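# Move finished pocketed block from vise to outfeed tray

## Task

Remove the machined block (the one with a pocket cut into its top) from the vise and set it down lying flat with the pocket facing up inside the black outfeed tray, next to the part already sitting there; it must rest there by itself, not be held in place by a gripper.

## Robot and tools

Robot: two arms on one torso, left_arm on the +y side and right_arm on the -y side, each with a parallel two-finger gripper. Bases in the scene frame: left_arm at (-0.025, +0.244, +0.235) m, right_arm at (-0.025, -0.244, +0.235) m. Joint ranges in rad, base to hand: waist -2.880..2.880, shoulder 0.000..3.142, elbow 0.000..3.019, wrist pitch -1.693..1.571, wrist yaw -1.571..1.571, wrist roll -2.094..2.094. The elbow never fully straightens.

Frame: one shared scene frame. Origin sits at table-top height (z = 0) above the centre of the robot's foot; +x points forward over the table, +y toward the robot's left, +z up. The table surface starts near x = +0.15 m. Arm names refer to the robot's own sides, not to image sides.

Gripper frame: fingers extend along the gripper's +z axis and close along its y axis. end_effector_position is the point midway between the finger pads, roughly 1 cm short of the fingertips. Orientations are quaternions written w first (qw, qx, qy, qz).

Row layout (used by both motion tools): one flat list of 16 numbers covering both arms, even if only one moves: left x, y, z, qw, qx, qy, qz, opening, then right x, y, z, qw, qx, qy, qz, opening. x, y, z are an absolute gripper position in metres and the quaternion an absolute gripper orientation, both in the scene frame, so each row is a pose, not an offset. Opening runs from -1 (closed) to +1 (fully open, 0.094 m). To keep an arm still, repeat its last reported position and quaternion and the opening it should keep; to hold an orientation, keep resending the same quaternion rather than copying the slightly drifted reported one.

execute_actions(actions): a list of up to 15 actions; each action is a list of up to 15 rows, one row per 1/30 s control step; if fewer than 15 rows are given, the last row is held for the remaining steps. A target more than 0.6 m from the gripper's current position along any of its own axes gets the action refused for both arms; if the first action is malformed or fails this check, nothing runs. An empty list just returns state and images. Each step the commanded pose is clipped to at most 70 mm and 16 degrees from the measured pose, so far targets need several actions; position wins over orientation when both cannot be met.

move(target, speed, blocking): target is one 16-number row (absolute poses plus openings). Both grippers travel straight lines that finish together, lasting 0.5 to 10 s (cut off at 10 s). speed is top path speed in m/s, 0.002 to 0.5, default 0.25; rotation limited to twice that in rad/s. Openings are applied at the start. Paths do not avoid obstacles or the other arm. blocking=false returns after 0.5 s while motion continues; then use wait or stop before sending more motion. The result adds a move: line with the ending (done, off_target, moving, held, fault) and active limits (paced = pose clipped; held = some steps blocked, after which the arm may move fast), plus each gripper's distance from its target.

wait(seconds): 0 to 10 s, arms hold last commands; returns early if a running move ends. stop(): brakes a running move (needs room; fingers keep moving). zoom_image(camera, region): camera is cam_head_left or cam_head_right (both 896x504); region [x0, y0, x1, y1] in pixels from top-left, at most 504x504. read_manual(section): licence texts only. finished_scene(scene): ends the current scene by its number, irreversibly, and reports success; the part must already be settled and stay put.

Results: a state line per arm with gripper position and quaternion (reported positions can be off, more at long reach), Hand target lines (pose the controller is driving toward), grip_measured (finger opening on the command scale; last joint value is opening in metres; each gripper may read up to ~1 mm off), joint torques (offset and noisy), step readings with HELD marks where an arm's row was held back, pose unreachable lines from the clearance check, FAULT, MOTOR HOT (85 °C) and OVER-TEMPERATURE FAULT (100 °C, arm goes limp and drops). Motions usually land a centimetre or more off, mostly low.

Grasping: command an opening below grip_measured; about 0.03 below grips firmly, less grips lighter. Pad force tops out near 50 to 62 N. Parts may be tugged briefly while held, so grip securely.

Avoid: dropping the part, slamming into the vise or table (faster moves and targets set deeper past contact press harder), letting the arms collide or press on each other, knocking anything off the table (task failure), and holding loads long enough to overheat motors. The robot keeps acting on your last command while you think, so plan short, safe holds. Cameras come with pinhole+radial calibration that may be slightly off per scene.

Each tool is called after "Call:" as name(argument=value, ...), one argument or row to a line, values as JSON.

## Session

Call:
execute_actions(
  actions=[],
)

Scene clock: 0.00 s.
left_arm: end_effector_position=(+0.6045, +0.2588, +0.1943) grip_measured=+1.000 end_effector_quat_wxyz=(+0.439, +0.683, +0.577, -0.086) | right_arm: end_effector_position=(+0.2760, -0.6941, +0.2381) grip_measured=+1.000 end_effector_quat_wxyz=(+0.207, +0.247, +0.899, +0.296)
Joint positions: left_arm=[-1.384  1.906  1.263 -0.376  0.917  1.798  0.094] | right_arm=[-2.75   2.016  1.475 -1.315 -0.859 -0.885  0.094]
Joint velocities: left_arm=[-0.005 -0.005 -0.002 -0.017 -0.095  0.007  0.   ] | right_arm=[ 0.005 -0.005  0.012 -0.012  0.022 -0.007  0.   ]
Joint torques (N m, as the arm reports them, + toward a larger angle): no reading
Hand target (left_arm): +0.612, +0.261, +0.201; +0.443, +0.685, +0.572, -0.078
Hand target (right_arm): +0.279, -0.701, +0.243; +0.211, +0.243, +0.902, +0.289

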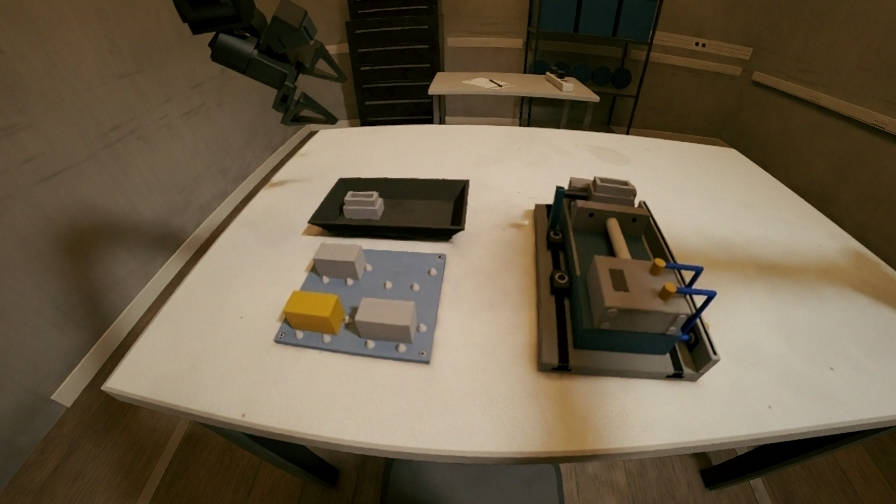

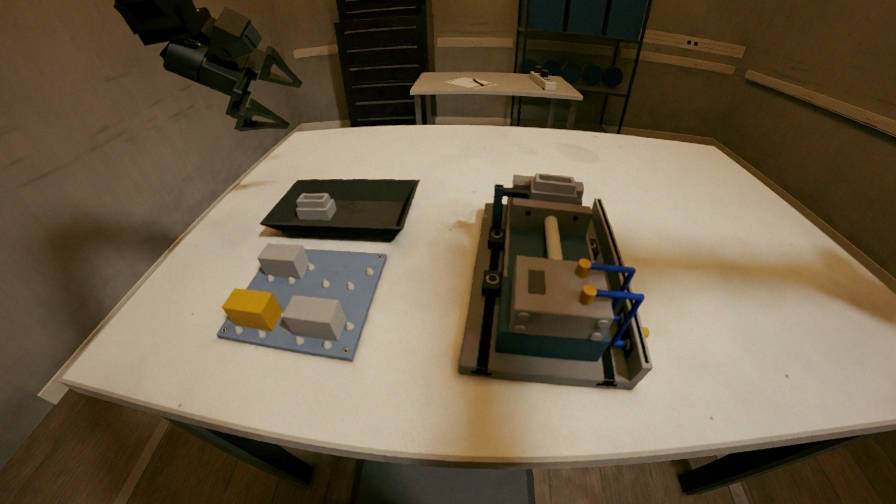

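Call:
zoom_image(
  camera="cam_head_right",
  region=[440, 150, 700, 400],
)

Call:
zoom_image(
  camera="cam_head_left",
  region=[500, 150, 760, 400],
)

Region (440, 150, 700, 400) of cam_head_right's 896x504 image, scaled by 1.938, with more detail than that image has; it fills the top 485 rows of this view, and the rest is white.

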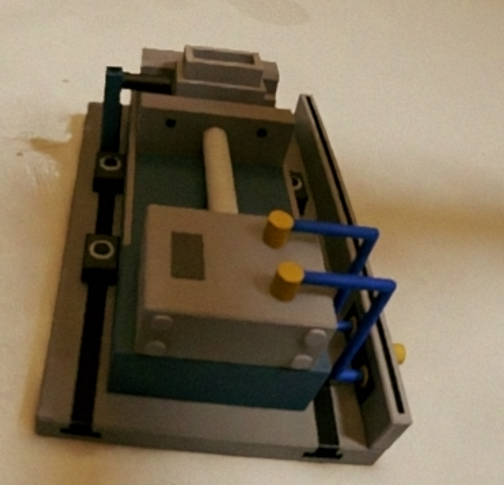

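Region (500, 150, 760, 400) of cam_head_left's 896x504 image, scaled by 1.938, with more detail than that image has; it fills the top 485 rows of this view, and the rest is white.

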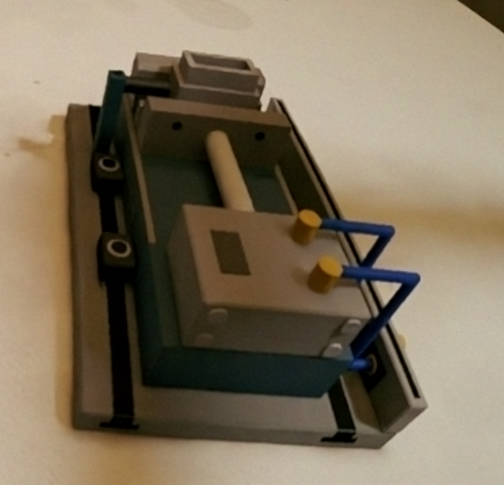

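Call:
move(
  target=[0.35,0.5,0.25,0.439,0.683,0.577,-0.086,1, 0.47,-0.174,0.22,0,0.707,0.707,0,0.3],
  speed=0.4,
)

Call:
move(
  target=[0.35,0.5,0.25,0.439,0.683,0.577,-0.086,1, 0.47,-0.174,0.15,0,0.707,0.707,0,0.3],
  speed=0.15,
)

Call:
zoom_image(
  camera="cam_head_left",
  region=[500, 80, 760, 280],
)

Call:
zoom_image(
  camera="cam_head_right",
  region=[440, 80, 700, 280],
)

Scene clock: 4.17 s.
left_arm: end_effector_position=(+0.3502, +0.5065, +0.2460) grip_measured=+1.000 end_effector_quat_wxyz=(+0.430, +0.516, +0.740, +0.040) | right_arm: end_effector_position=(+0.4571, -0.1769, +0.2144) grip_measured=+0.302 end_effector_quat_wxyz=(+0.008, +0.703, +0.711, -0.011)
Joint positions: left_arm=[-0.668  1.606  0.842 -0.522  1.041  2.069  0.094] | right_arm=[-1.348  1.61   1.087 -0.861  0.069  1.721  0.061]
Joint velocities: left_arm=[ 0.005 -0.015 -0.032 -0.007 -0.066 -0.051  0.   ] | right_arm=[-0.005 -0.005 -0.007  0.007 -0.007  0.037 -0.   ]
Joint torques (N m, as the arm reports them, + toward a larger angle): left_arm=[  3.26 -11.69   5.37   0.86   0.62  -0.06] | right_arm=[ -0.06 -13.35  11.31  -0.63   0.19   0.13]
Hand target (left_arm): +0.352, +0.505, +0.250; +0.431, +0.526, +0.732, +0.049
Hand target (right_arm): +0.471, -0.178, +0.222; +0.015, +0.709, +0.705, -0.004
Off the commanded pose (left_arm): 0.008 m, 30 deg; orientation clipped at the last step of the last action.
Off the commanded pose (right_arm): 0.014 m, 2 deg.
joint sent to its limit (left arm) — the command would take joint 6 (wrist roll) past its upper limit, so that joint was sent only as far as its limit.
move: off_target (left_arm, right_arm); limits=paced

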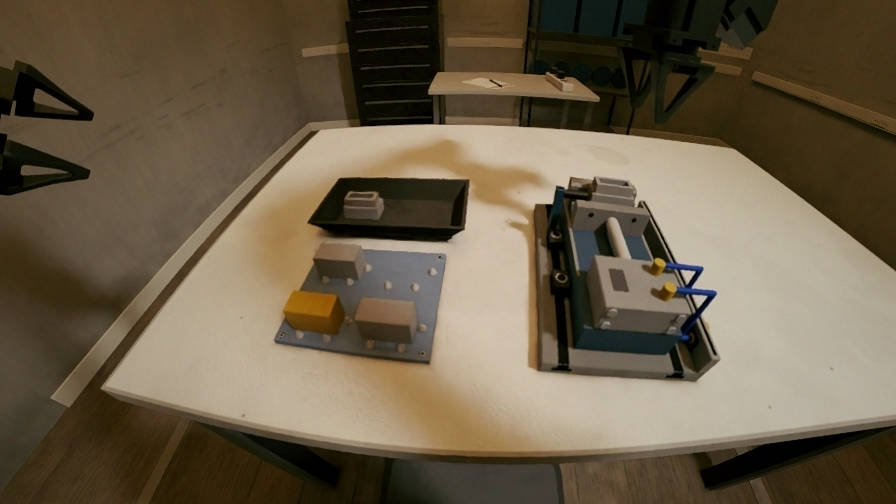

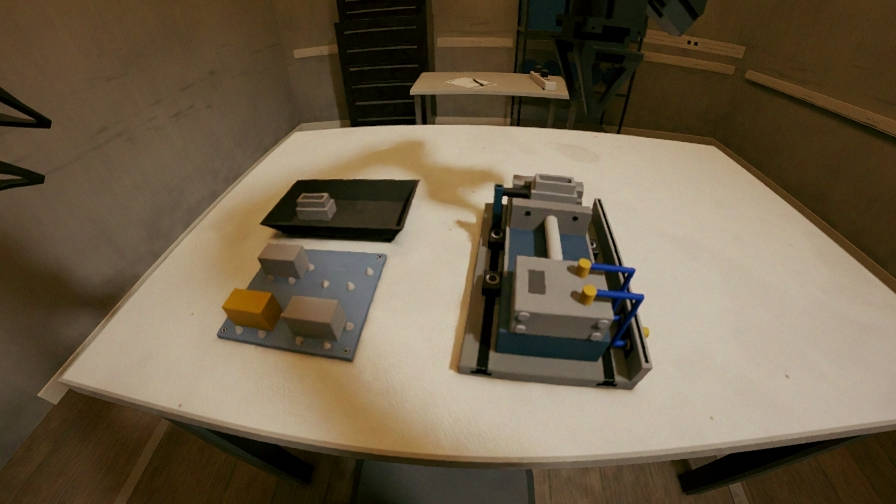

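Scene clock: 6.27 s.
left_arm: end_effector_position=(+0.3477, +0.5029, +0.2462) grip_measured=+1.000 end_effector_quat_wxyz=(+0.430, +0.516, +0.740, +0.039) | right_arm: end_effector_position=(+0.4651, -0.1709, +0.1537) grip_measured=+0.302 end_effector_quat_wxyz=(-0.001, +0.705, +0.709, -0.002)
Joint positions: left_arm=[-0.668  1.598  0.831 -0.522  1.041  2.069  0.094] | right_arm=[-1.353  1.743  1.083 -0.721  0.043  1.721  0.061]
Joint velocities: left_arm=[-0.005 -0.015 -0.007 -0.007 -0.037 -0.022  0.   ] | right_arm=[-0.005 -0.005 -0.017  0.032 -0.037 -0.037 -0.   ]
Joint torques (N m, as the arm reports them, + toward a larger angle): left_arm=[  2.85 -11.61   5.38   0.58   0.48  -0.06] | right_arm=[ -0.23 -13.84   7.74   0.47  -0.04   0.  ]
Hand target (left_arm): +0.351, +0.500, +0.250; +0.430, +0.526, +0.732, +0.045
Hand target (right_arm): +0.469, -0.174, +0.150; -0.000, +0.707, +0.707, -0.000
Off the commanded pose (left_arm): 0.005 m, 30 deg; orientation clipped at the last step of the last action.
Off the commanded pose (right_arm): 0.007 m, 0 deg.
joint sent to its limit (left arm) — the command would take joint 6 (wrist roll) past its upper limit, so that joint was sent only as far as its limit.
move: off_target (left_arm); limits=paced

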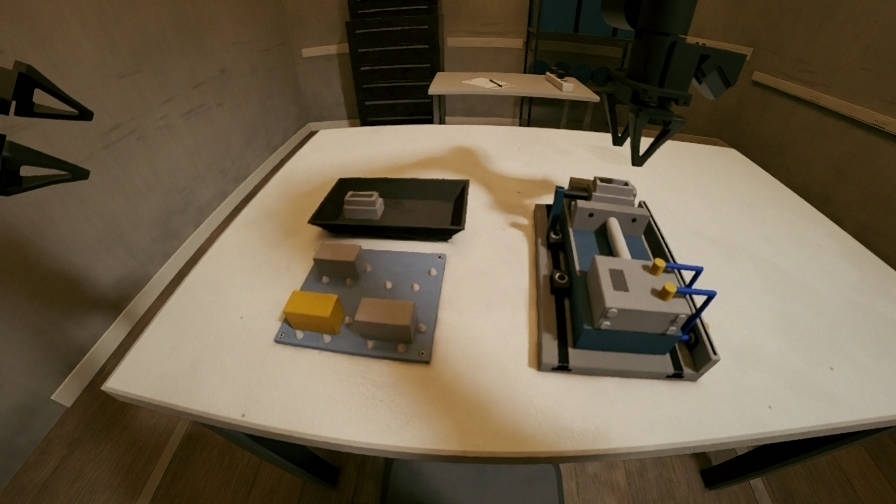

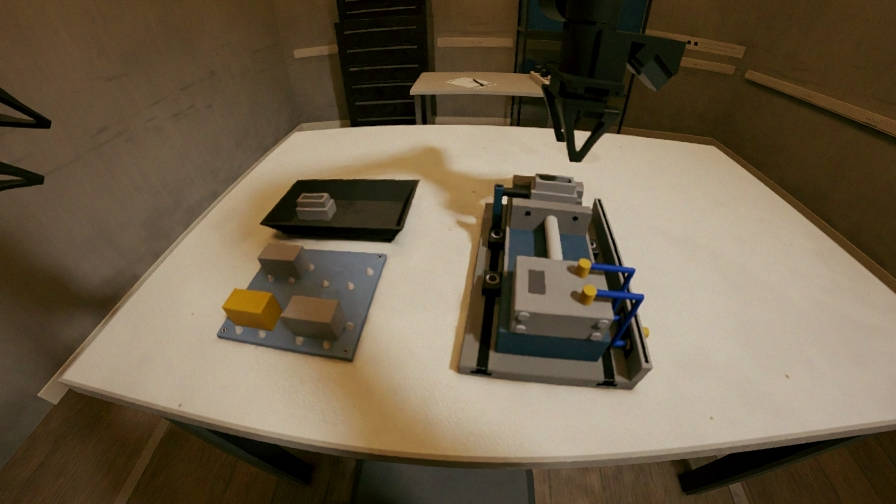

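Region (500, 80, 760, 280) of cam_head_left's 896x504 image, scaled by 1.938, with more detail than that image has; it fills the top 388 rows of this view, and the rest is white.

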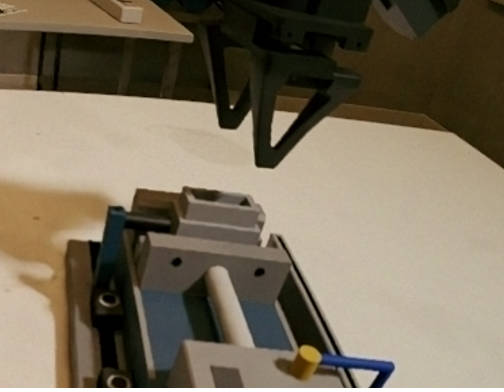

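Region (440, 80, 700, 280) of cam_head_right's 896x504 image, scaled by 1.938, with more detail than that image has; it fills the top 388 rows of this view, and the rest is white.

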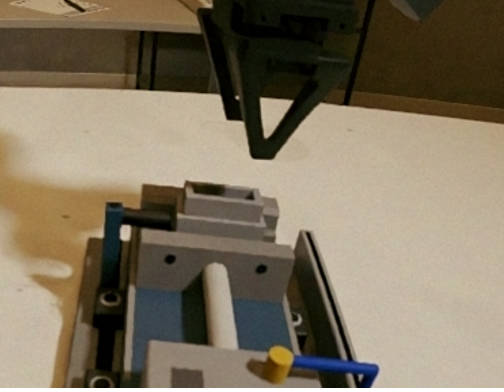

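Call:
move(
  target=[0.348,0.503,0.246,0.43,0.516,0.74,0.039,1, 0.47,-0.170,0.122,0,0.707,0.707,0,0.3],
  speed=0.08,
)

Call:
zoom_image(
  camera="cam_head_left",
  region=[520, 100, 720, 250],
)

Call:
zoom_image(
  camera="cam_head_right",
  region=[460, 100, 660, 250],
)

Scene clock: 7.43 s.
left_arm: end_effector_position=(+0.3477, +0.5029, +0.2462) grip_measured=+1.000 end_effector_quat_wxyz=(+0.430, +0.516, +0.740, +0.039) | right_arm: end_effector_position=(+0.4656, -0.1695, +0.1234) grip_measured=+0.302 end_effector_quat_wxyz=(-0.003, +0.705, +0.709, -0.004)
Joint positions: left_arm=[-0.668  1.598  0.831 -0.522  1.041  2.069  0.094] | right_arm=[-1.353  1.81   1.083 -0.658  0.043  1.721  0.061]
Joint velocities: left_arm=[-0.005  0.005 -0.002  0.002 -0.007  0.022  0.   ] | right_arm=[-0.005 -0.005  0.002 -0.012 -0.066  0.022 -0.   ]
Joint torques (N m, as the arm reports them, + toward a larger angle): left_arm=[  3.5  -10.68   5.73   0.41   0.52  -0.18] | right_arm=[  0.65 -14.01   7.16   0.51   0.01   0.08]
Hand target (left_arm): +0.348, +0.503, +0.246; +0.430, +0.516, +0.740, +0.039
Hand target (right_arm): +0.469, -0.170, +0.122; -0.000, +0.707, +0.707, -0.000
Off the commanded pose (left_arm): 0.000 m, 0 deg.
Off the commanded pose (right_arm): 0.005 m, 1 deg.
move: done

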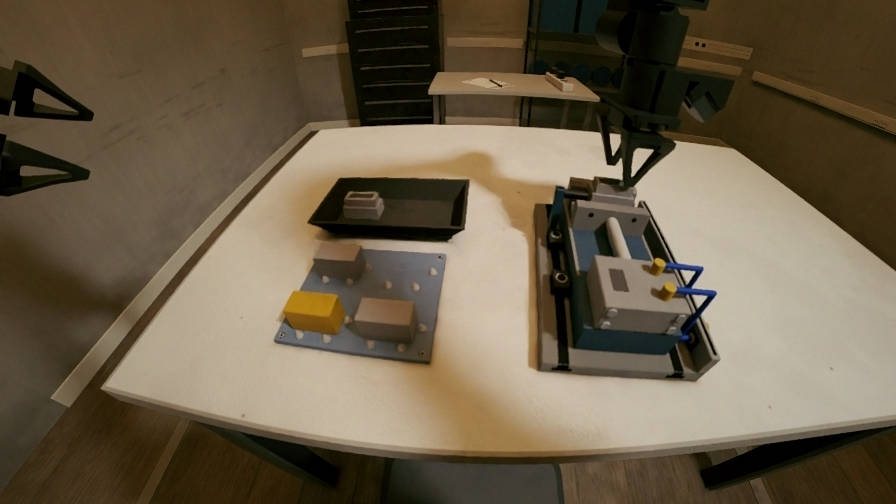

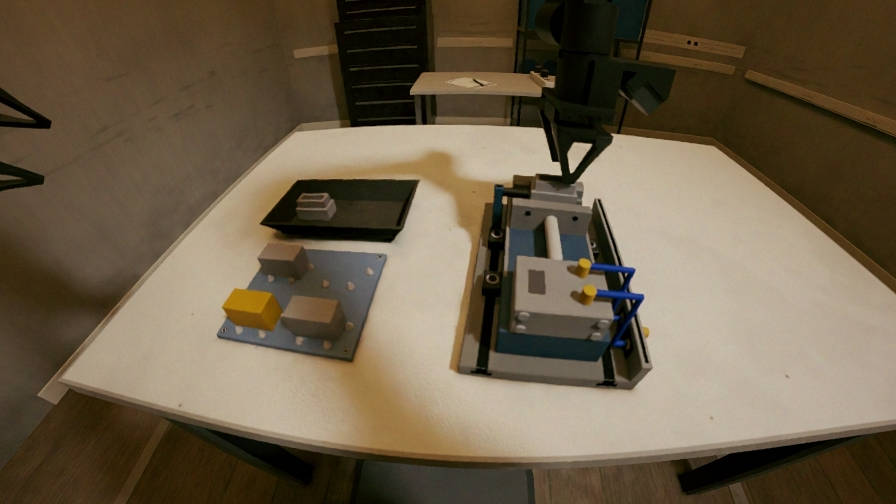

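Region (520, 100, 720, 250) of cam_head_left's 896x504 image, scaled by 2.520, with more detail than that image has; it fills the top 378 rows of this view, and the rest is white.

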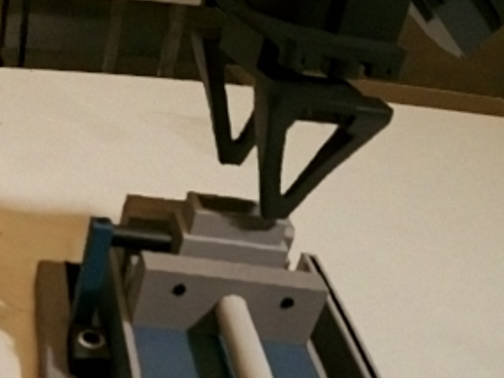

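Region (460, 100, 660, 250) of cam_head_right's 896x504 image, scaled by 2.520, with more detail than that image has; it fills the top 378 rows of this view, and the rest is white.

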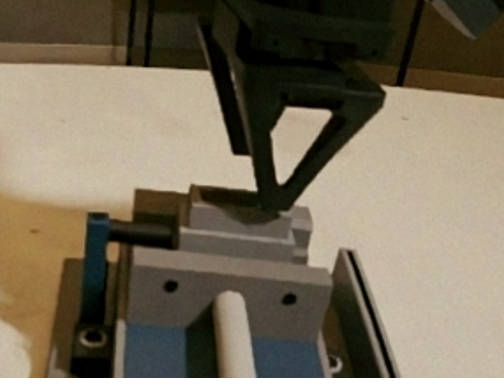

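Call:
move(
  target=[0.348,0.503,0.246,0.43,0.516,0.74,0.039,1, 0.462,-0.160,0.118,0,0.707,0.707,0,0.55],
  speed=0.05,
)

Call:
move(
  target=[0.348,0.503,0.246,0.43,0.516,0.74,0.039,1, 0.462,-0.160,0.100,0,0.707,0.707,0,0.55],
  speed=0.04,
)

Call:
zoom_image(
  camera="cam_head_left",
  region=[520, 100, 720, 250],
)

Call:
zoom_image(
  camera="cam_head_right",
  region=[460, 100, 660, 250],
)

Scene clock: 8.60 s.
left_arm: end_effector_position=(+0.3477, +0.5029, +0.2462) grip_measured=+1.000 end_effector_quat_wxyz=(+0.430, +0.516, +0.740, +0.039) | right_arm: end_effector_position=(+0.4614, -0.1630, +0.1205) grip_measured=+0.548 end_effector_quat_wxyz=(-0.002, +0.706, +0.708, -0.001)
Joint positions: left_arm=[-0.668  1.598  0.831 -0.522  1.041  2.069  0.094] | right_arm=[-1.339  1.81   1.069 -0.639  0.044  1.738  0.073]
Joint velocities: left_arm=[ 0.005 -0.005 -0.012 -0.002 -0.022 -0.007  0.   ] | right_arm=[-0.005 -0.015 -0.002  0.012 -0.022  0.037  0.   ]
Joint torques (N m, as the arm reports them, + toward a larger angle): left_arm=[  3.51 -10.68   5.75   0.41   0.52  -0.18] | right_arm=[  1.72 -14.24   6.68   0.5    0.17   0.19]
Hand target (left_arm): +0.348, +0.503, +0.246; +0.430, +0.516, +0.740, +0.039
Hand target (right_arm): +0.462, -0.160, +0.118; +0.000, +0.707, +0.707, +0.000
Off the commanded pose (left_arm): 0.000 m, 0 deg.
Off the commanded pose (right_arm): 0.004 m, 0 deg.
move: done

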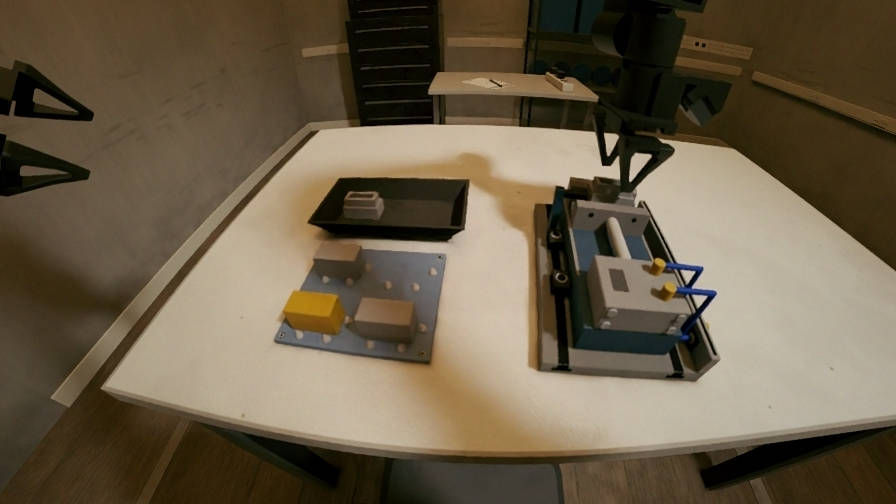

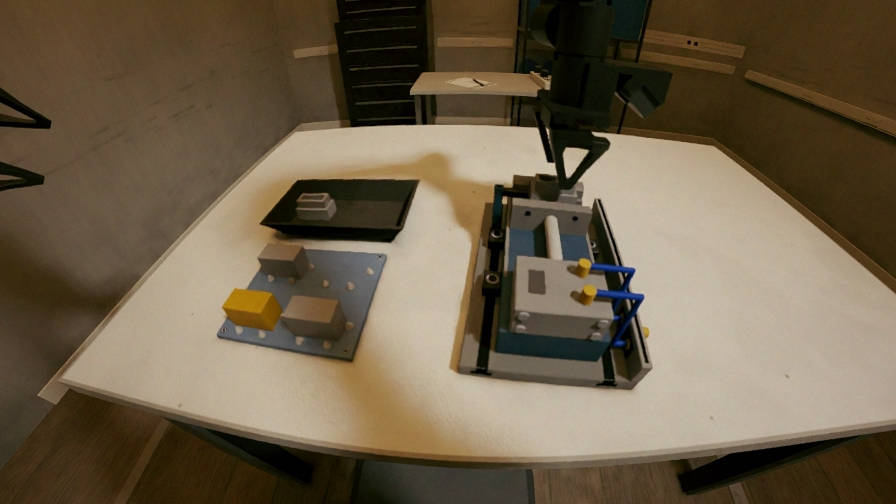

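Scene clock: 9.47 s.
left_arm: end_effector_position=(+0.3477, +0.5029, +0.2462) grip_measured=+1.000 end_effector_quat_wxyz=(+0.430, +0.516, +0.740, +0.039) | right_arm: end_effector_position=(+0.4623, -0.1621, +0.1043) grip_measured=+0.548 end_effector_quat_wxyz=(-0.001, +0.706, +0.708, +0.000)
Joint positions: left_arm=[-0.668  1.598  0.831 -0.522  1.041  2.069  0.094] | right_arm=[-1.339  1.847  1.069 -0.599  0.044  1.738  0.073]
Joint velocities: left_arm=[-0.015  0.005 -0.002 -0.002 -0.007 -0.037  0.   ] | right_arm=[ 0.015  0.005 -0.022 -0.007 -0.095  0.022 -0.   ]
Joint torques (N m, as the arm reports them, + toward a larger angle): left_arm=[  3.54 -10.65   5.74   0.42   0.52  -0.18] | right_arm=[  1.24 -13.2    6.28   0.41   0.14   0.16]
Hand target (left_arm): +0.348, +0.503, +0.246; +0.430, +0.516, +0.740, +0.039
Hand target (right_arm): +0.462, -0.160, +0.100; -0.000, +0.707, +0.707, +0.000
Off the commanded pose (left_arm): 0.000 m, 0 deg.
Off the commanded pose (right_arm): 0.005 m, 0 deg.
move: done

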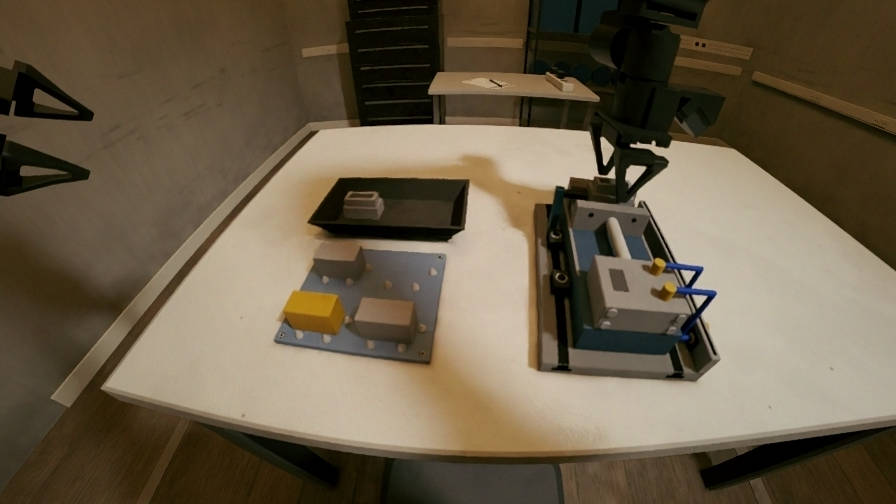

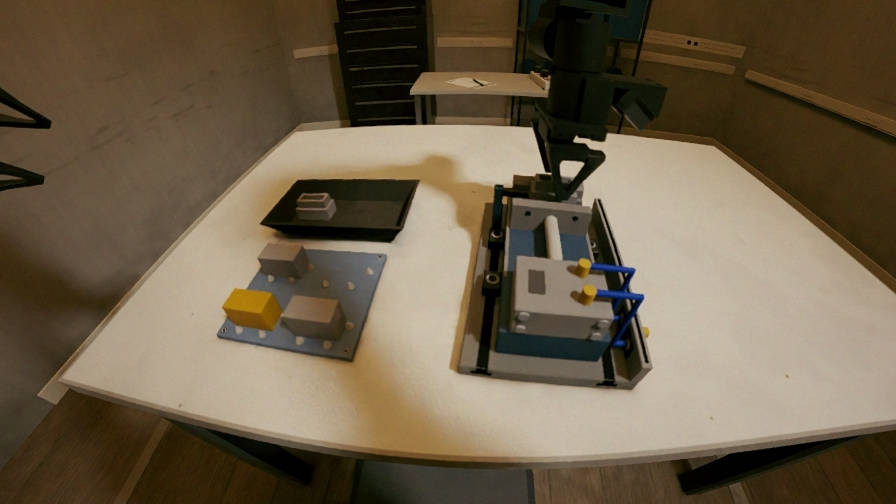

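Region (520, 100, 720, 250) of cam_head_left's 896x504 image, scaled by 2.520, with more detail than that image has; it fills the top 378 rows of this view, and the rest is white.

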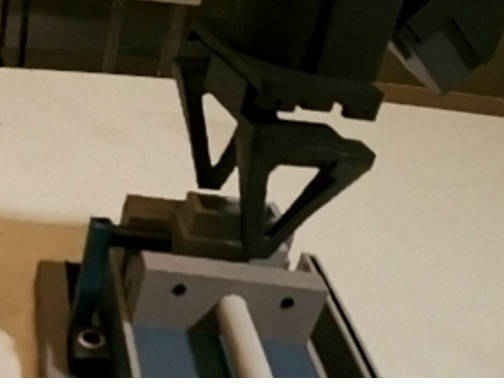

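Region (460, 100, 660, 250) of cam_head_right's 896x504 image, scaled by 2.520, with more detail than that image has; it fills the top 378 rows of this view, and the rest is white.

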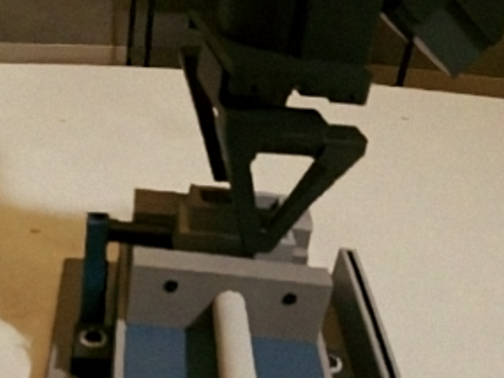

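Close partway slowly to see.

Call:
move(
  target=[0.348,0.503,0.246,0.43,0.516,0.74,0.039,1, 0.458,-0.160,0.096,0,0.707,0.707,0,0.05],
  speed=0.03,
)

Call:
zoom_image(
  camera="cam_head_left",
  region=[520, 100, 720, 250],
)

Call:
move(
  target=[0.348,0.503,0.246,0.43,0.516,0.74,0.039,1, 0.458,-0.160,0.096,0,0.707,0.707,0,-0.5],
  speed=0.03,
)

Call:
zoom_image(
  camera="cam_head_left",
  region=[520, 100, 720, 250],
)

Scene clock: 10.50 s.
left_arm: end_effector_position=(+0.3477, +0.5029, +0.2462) grip_measured=+1.000 end_effector_quat_wxyz=(+0.430, +0.516, +0.740, +0.039) | right_arm: end_effector_position=(+0.4575, -0.1625, +0.1014) grip_measured=+0.052 end_effector_quat_wxyz=(-0.002, +0.706, +0.708, -0.001)
Joint positions: left_arm=[-0.668  1.598  0.831 -0.522  1.041  2.069  0.094] | right_arm=[-1.338  1.847  1.057 -0.59   0.044  1.738  0.049]
Joint velocities: left_arm=[ 0.005 -0.005  0.012 -0.002  0.007  0.007  0.   ] | right_arm=[ 0.005 -0.015 -0.002 -0.007  0.022  0.022 -0.   ]
Joint torques (N m, as the arm reports them, + toward a larger angle): left_arm=[  3.52 -10.64   5.73   0.42   0.52  -0.18] | right_arm=[  1.38 -13.88   6.15   0.88   0.18   0.16]
Hand target (left_arm): +0.348, +0.503, +0.246; +0.430, +0.516, +0.740, +0.039
Hand target (right_arm): +0.458, -0.160, +0.096; -0.000, +0.707, +0.707, -0.000
Off the commanded pose (left_arm): 0.000 m, 0 deg.
Off the commanded pose (right_arm): 0.006 m, 0 deg.
move: done

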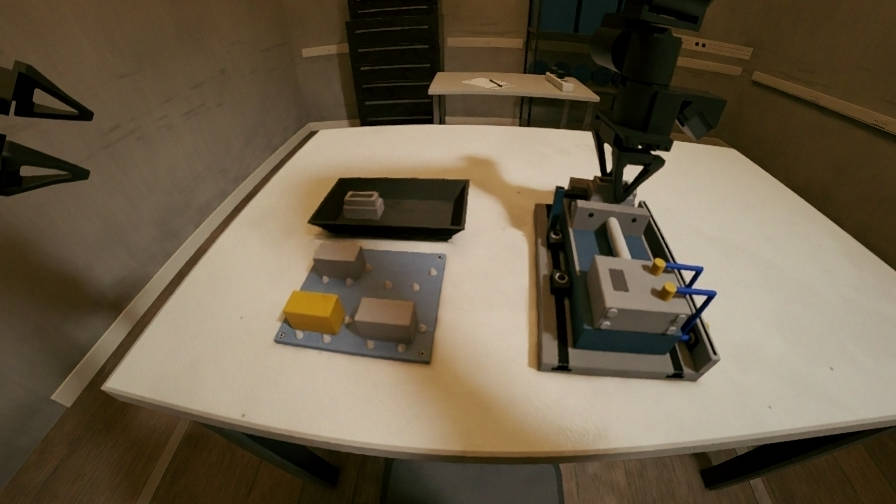

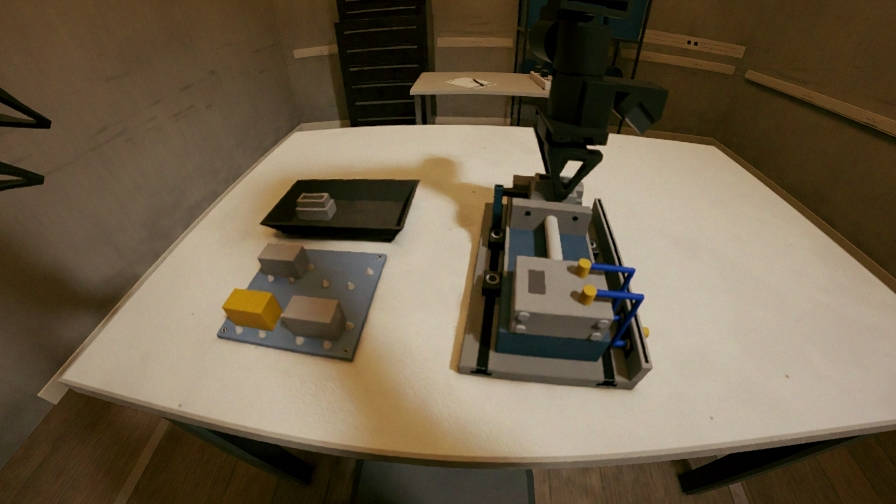

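Region (520, 100, 720, 250) of cam_head_left's 896x504 image, scaled by 2.520, with more detail than that image has; it fills the top 378 rows of this view, and the rest is white.

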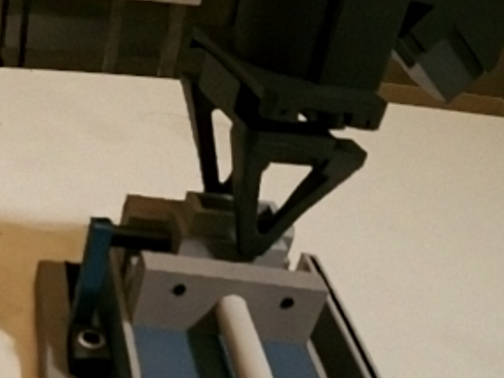

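Scene clock: 11.20 s.
left_arm: end_effector_position=(+0.3477, +0.5029, +0.2462) grip_measured=+1.000 end_effector_quat_wxyz=(+0.430, +0.516, +0.740, +0.039) | right_arm: end_effector_position=(+0.4503, -0.1629, +0.1016) grip_measured=-0.325 end_effector_quat_wxyz=(-0.006, +0.705, +0.709, -0.006)
Joint positions: left_arm=[-0.668  1.598  0.831 -0.522  1.041  2.069  0.094] | right_arm=[-1.337  1.841  1.044 -0.596  0.043  1.739  0.032]
Joint velocities: left_arm=[-0.015  0.005  0.007 -0.012  0.007  0.037  0.   ] | right_arm=[ 0.005 -0.015 -0.017 -0.022 -0.022  0.022 -0.   ]
Joint torques (N m, as the arm reports them, + toward a larger angle): left_arm=[  3.58 -10.66   5.74   0.41   0.52  -0.18] | right_arm=[  0.91 -12.93   7.29   1.07   0.23   0.14]
Hand target (left_arm): +0.348, +0.503, +0.246; +0.430, +0.516, +0.740, +0.039
Hand target (right_arm): +0.458, -0.160, +0.096; -0.000, +0.707, +0.707, +0.000
Off the commanded pose (left_arm): 0.000 m, 0 deg.
Off the commanded pose (right_arm): 0.010 m, 1 deg.
move: done

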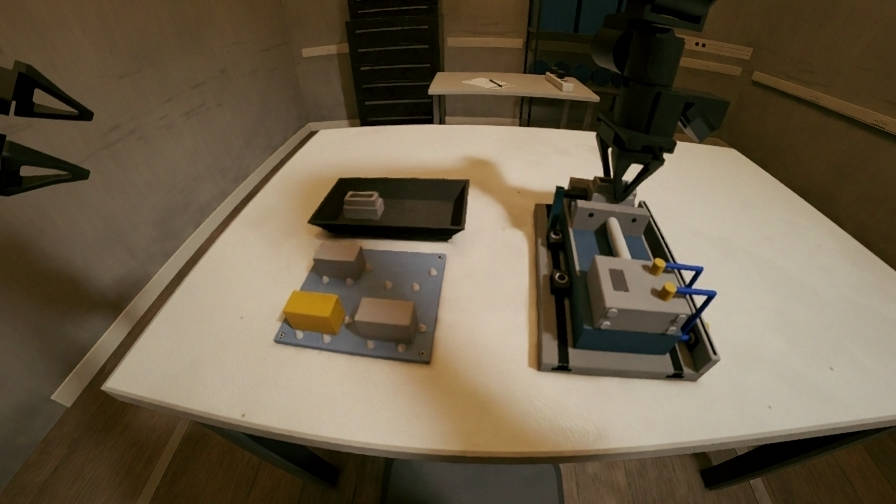

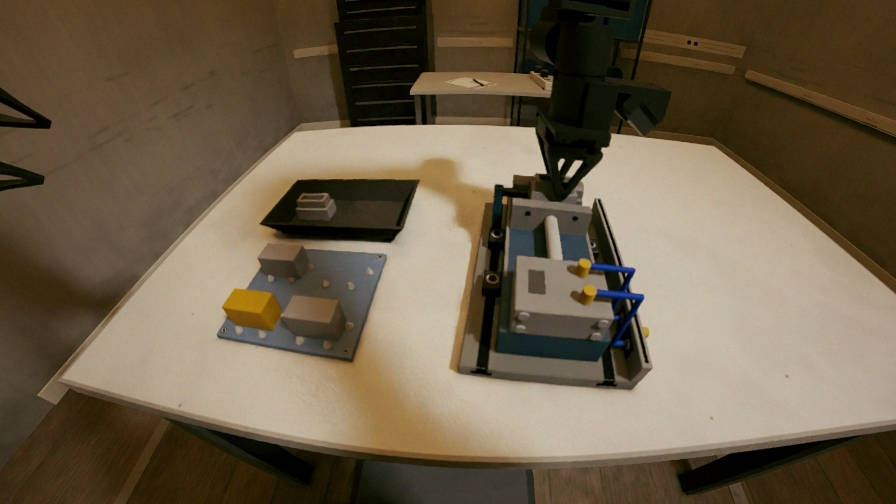

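Region (520, 100, 720, 250) of cam_head_left's 896x504 image, scaled by 2.520, with more detail than that image has; it fills the top 378 rows of this view, and the rest is white.

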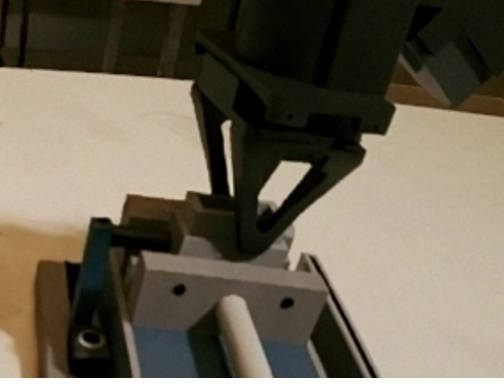

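Call:
move(
  target=[0.348,0.503,0.246,0.43,0.516,0.74,0.039,1, 0.452,-0.162,0.16,0,0.707,0.707,0,-0.4],
  speed=0.06,
)

Call:
zoom_image(
  camera="cam_head_left",
  region=[520, 100, 720, 250],
)

Scene clock: 12.67 s.
left_arm: end_effector_position=(+0.3477, +0.5029, +0.2462) grip_measured=+1.000 end_effector_quat_wxyz=(+0.430, +0.516, +0.740, +0.039) | right_arm: end_effector_position=(+0.4472, -0.1662, +0.1504) grip_measured=-0.325 end_effector_quat_wxyz=(-0.005, +0.707, +0.708, -0.006)
Joint positions: left_arm=[-0.668  1.598  0.831 -0.522  1.041  2.069  0.094] | right_arm=[-1.337  1.726  1.036 -0.703  0.045  1.742  0.032]
Joint velocities: left_arm=[ 0.005  0.005 -0.002  0.002 -0.037 -0.007  0.   ] | right_arm=[-0.015 -0.024  0.007  0.002  0.007  0.022  0.001]
Joint torques (N m, as the arm reports them, + toward a larger angle): left_arm=[  3.56 -10.65   5.73   0.41   0.52  -0.17] | right_arm=[  0.97 -14.52   8.01  -0.2    0.15   0.15]
Hand target (left_arm): +0.348, +0.503, +0.246; +0.430, +0.516, +0.740, +0.039
Hand target (right_arm): +0.453, -0.162, +0.159; -0.000, +0.707, +0.707, +0.000
Off the commanded pose (left_arm): 0.000 m, 0 deg.
Off the commanded pose (right_arm): 0.012 m, 1 deg.
move: off_target (right_arm)

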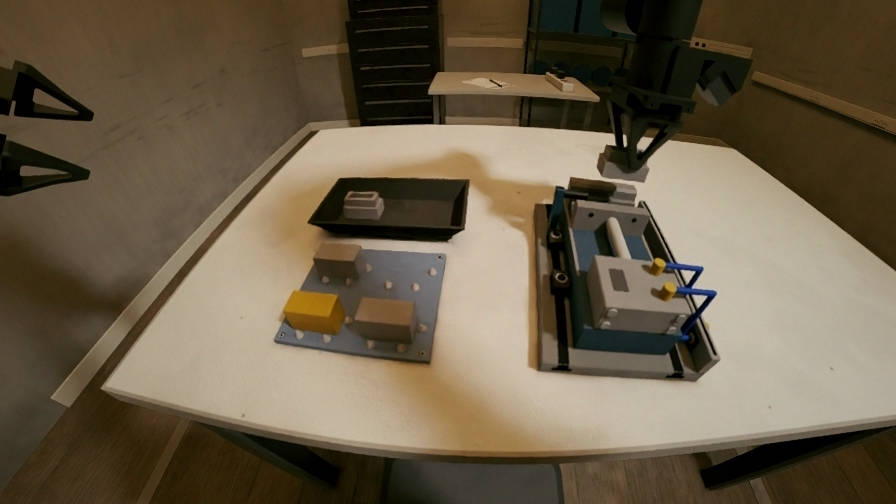

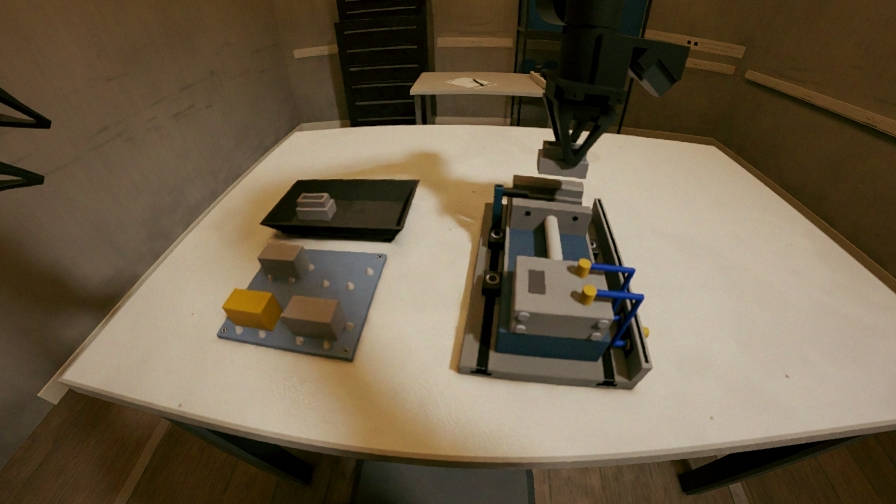

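Region (520, 100, 720, 250) of cam_head_left's 896x504 image, scaled by 2.520, with more detail than that image has; it fills the top 378 rows of this view, and the rest is white.

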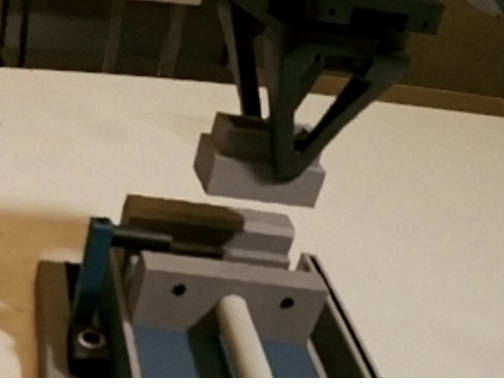

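Call:
move(
  target=[0.348,0.503,0.246,0.43,0.516,0.74,0.039,1, 0.50,0.02,0.15,0,0.68,0.733,0,-0.4],
  speed=0.2,
)

Call:
move(
  target=[0.348,0.503,0.246,0.43,0.516,0.74,0.039,1, 0.525,0.11,0.08,0,0.656,0.755,0,-0.4],
  speed=0.15,
)

Call:
zoom_image(
  camera="cam_head_left",
  region=[290, 100, 510, 260],
)

Call:
zoom_image(
  camera="cam_head_right",
  region=[240, 100, 460, 260],
)

Scene clock: 14.37 s.
left_arm: end_effector_position=(+0.3477, +0.5029, +0.2462) grip_measured=+1.000 end_effector_quat_wxyz=(+0.430, +0.516, +0.740, +0.039) | right_arm: end_effector_position=(+0.4838, +0.0161, +0.1399) grip_measured=-0.325 end_effector_quat_wxyz=(-0.004, +0.672, +0.740, -0.010)
Joint positions: left_arm=[-0.668  1.598  0.831 -0.522  1.041  2.069  0.094] | right_arm=[-1.017  1.947  1.362 -0.837  0.104  1.965  0.032]
Joint velocities: left_arm=[-0.015  0.005 -0.002  0.002  0.022  0.037  0.   ] | right_arm=[-0.005 -0.005  0.012 -0.007  0.037  0.022 -0.   ]
Joint torques (N m, as the arm reports them, + toward a larger angle): left_arm=[  3.58 -10.65   5.74   0.41   0.52  -0.18] | right_arm=[  0.84 -16.71  11.42  -0.23   0.11   0.16]
Hand target (left_arm): +0.348, +0.503, +0.246; +0.430, +0.516, +0.740, +0.039
Hand target (right_arm): +0.501, +0.019, +0.149; +0.002, +0.680, +0.733, +0.001
Off the commanded pose (left_arm): 0.000 m, 0 deg.
Off the commanded pose (right_arm): 0.020 m, 2 deg.
move: off_target (right_arm)

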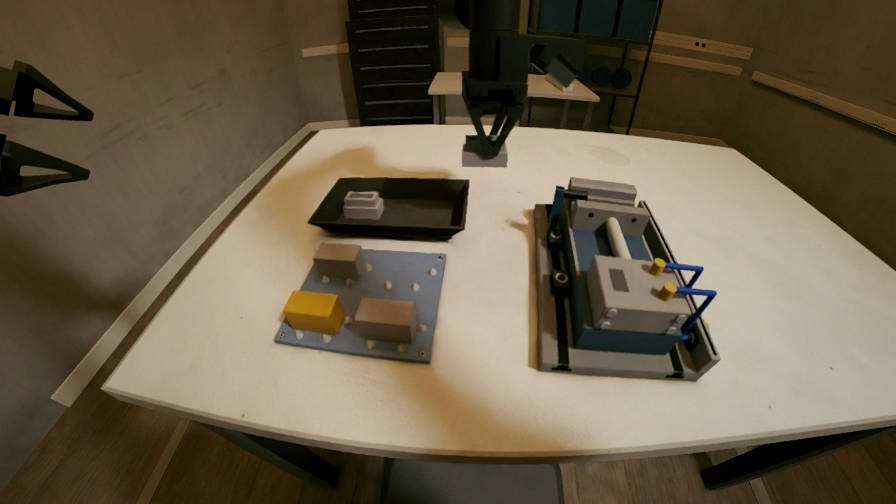

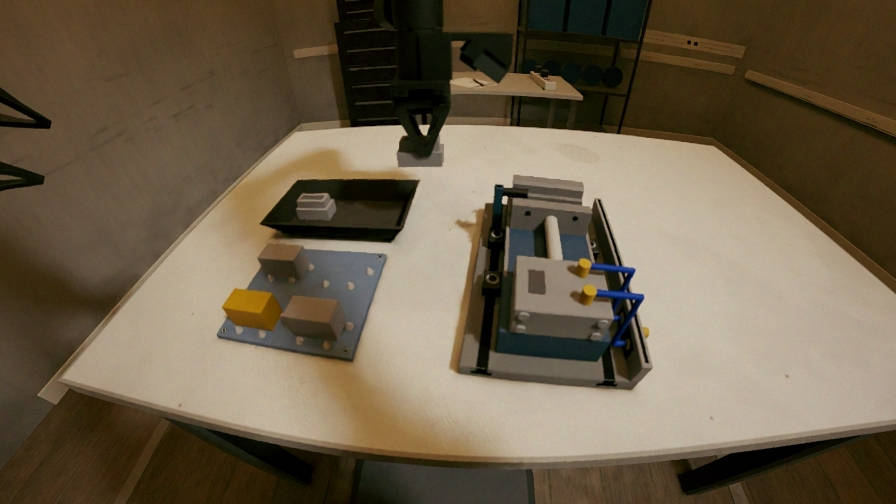

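Scene clock: 15.60 s.
left_arm: end_effector_position=(+0.3477, +0.5029, +0.2462) grip_measured=+1.000 end_effector_quat_wxyz=(+0.430, +0.516, +0.740, +0.039) | right_arm: end_effector_position=(+0.5104, +0.0985, +0.0687) grip_measured=-0.325 end_effector_quat_wxyz=(-0.004, +0.653, +0.757, -0.013)
Joint positions: left_arm=[-0.668  1.598  0.831 -0.522  1.041  2.069  0.094] | right_arm=[-0.933  2.213  1.627 -0.851  0.117  1.997  0.032]
Joint velocities: left_arm=[-0.024 -0.005  0.007 -0.007 -0.022 -0.007  0.   ] | right_arm=[-0.005  0.005  0.002  0.007 -0.022 -0.037 -0.001]
Joint torques (N m, as the arm reports them, + toward a larger angle): left_arm=[  3.55 -10.69   5.74   0.42   0.52  -0.18] | right_arm=[  3.19 -19.91  11.45  -0.49   0.12   0.13]
Hand target (left_arm): +0.348, +0.503, +0.246; +0.430, +0.516, +0.740, +0.039
Hand target (right_arm): +0.524, +0.109, +0.080; +0.000, +0.656, +0.755, +0.001
Off the commanded pose (left_arm): 0.000 m, 0 deg.
Off the commanded pose (right_arm): 0.022 m, 2 deg.
move: off_target (right_arm)

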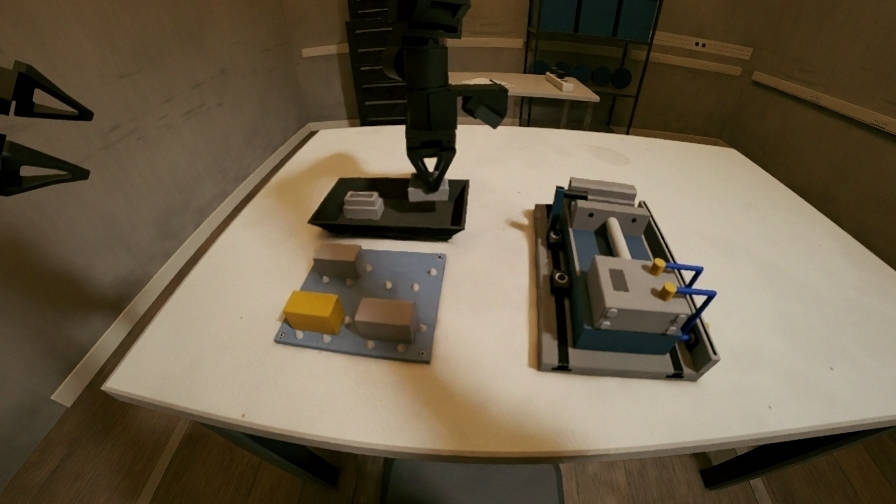

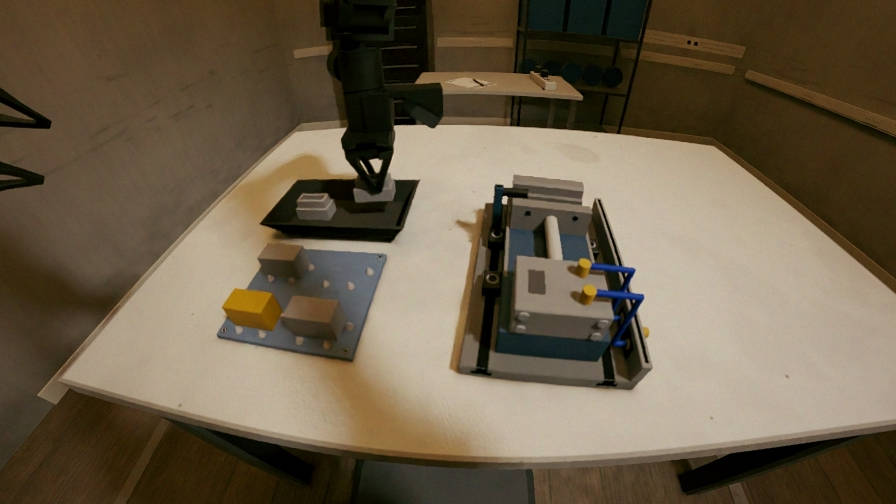

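Region (290, 100, 510, 260) of cam_head_left's 896x504 image, scaled by 2.291, with more detail than that image has; it fills the top 367 rows of this view, and the rest is white.

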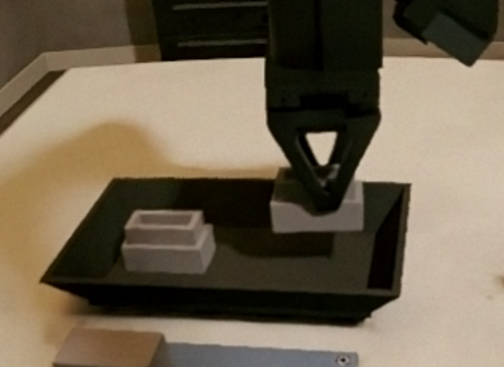

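Region (240, 100, 460, 260) of cam_head_right's 896x504 image, scaled by 2.291, with more detail than that image has; it fills the top 367 rows of this view, and the rest is white.

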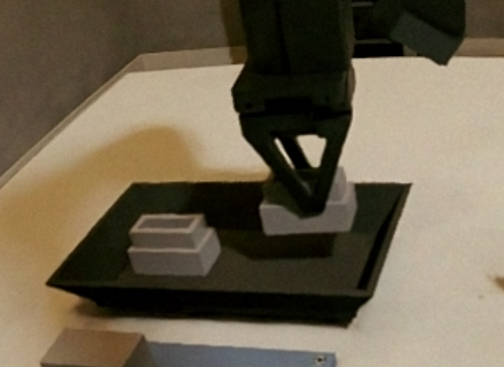

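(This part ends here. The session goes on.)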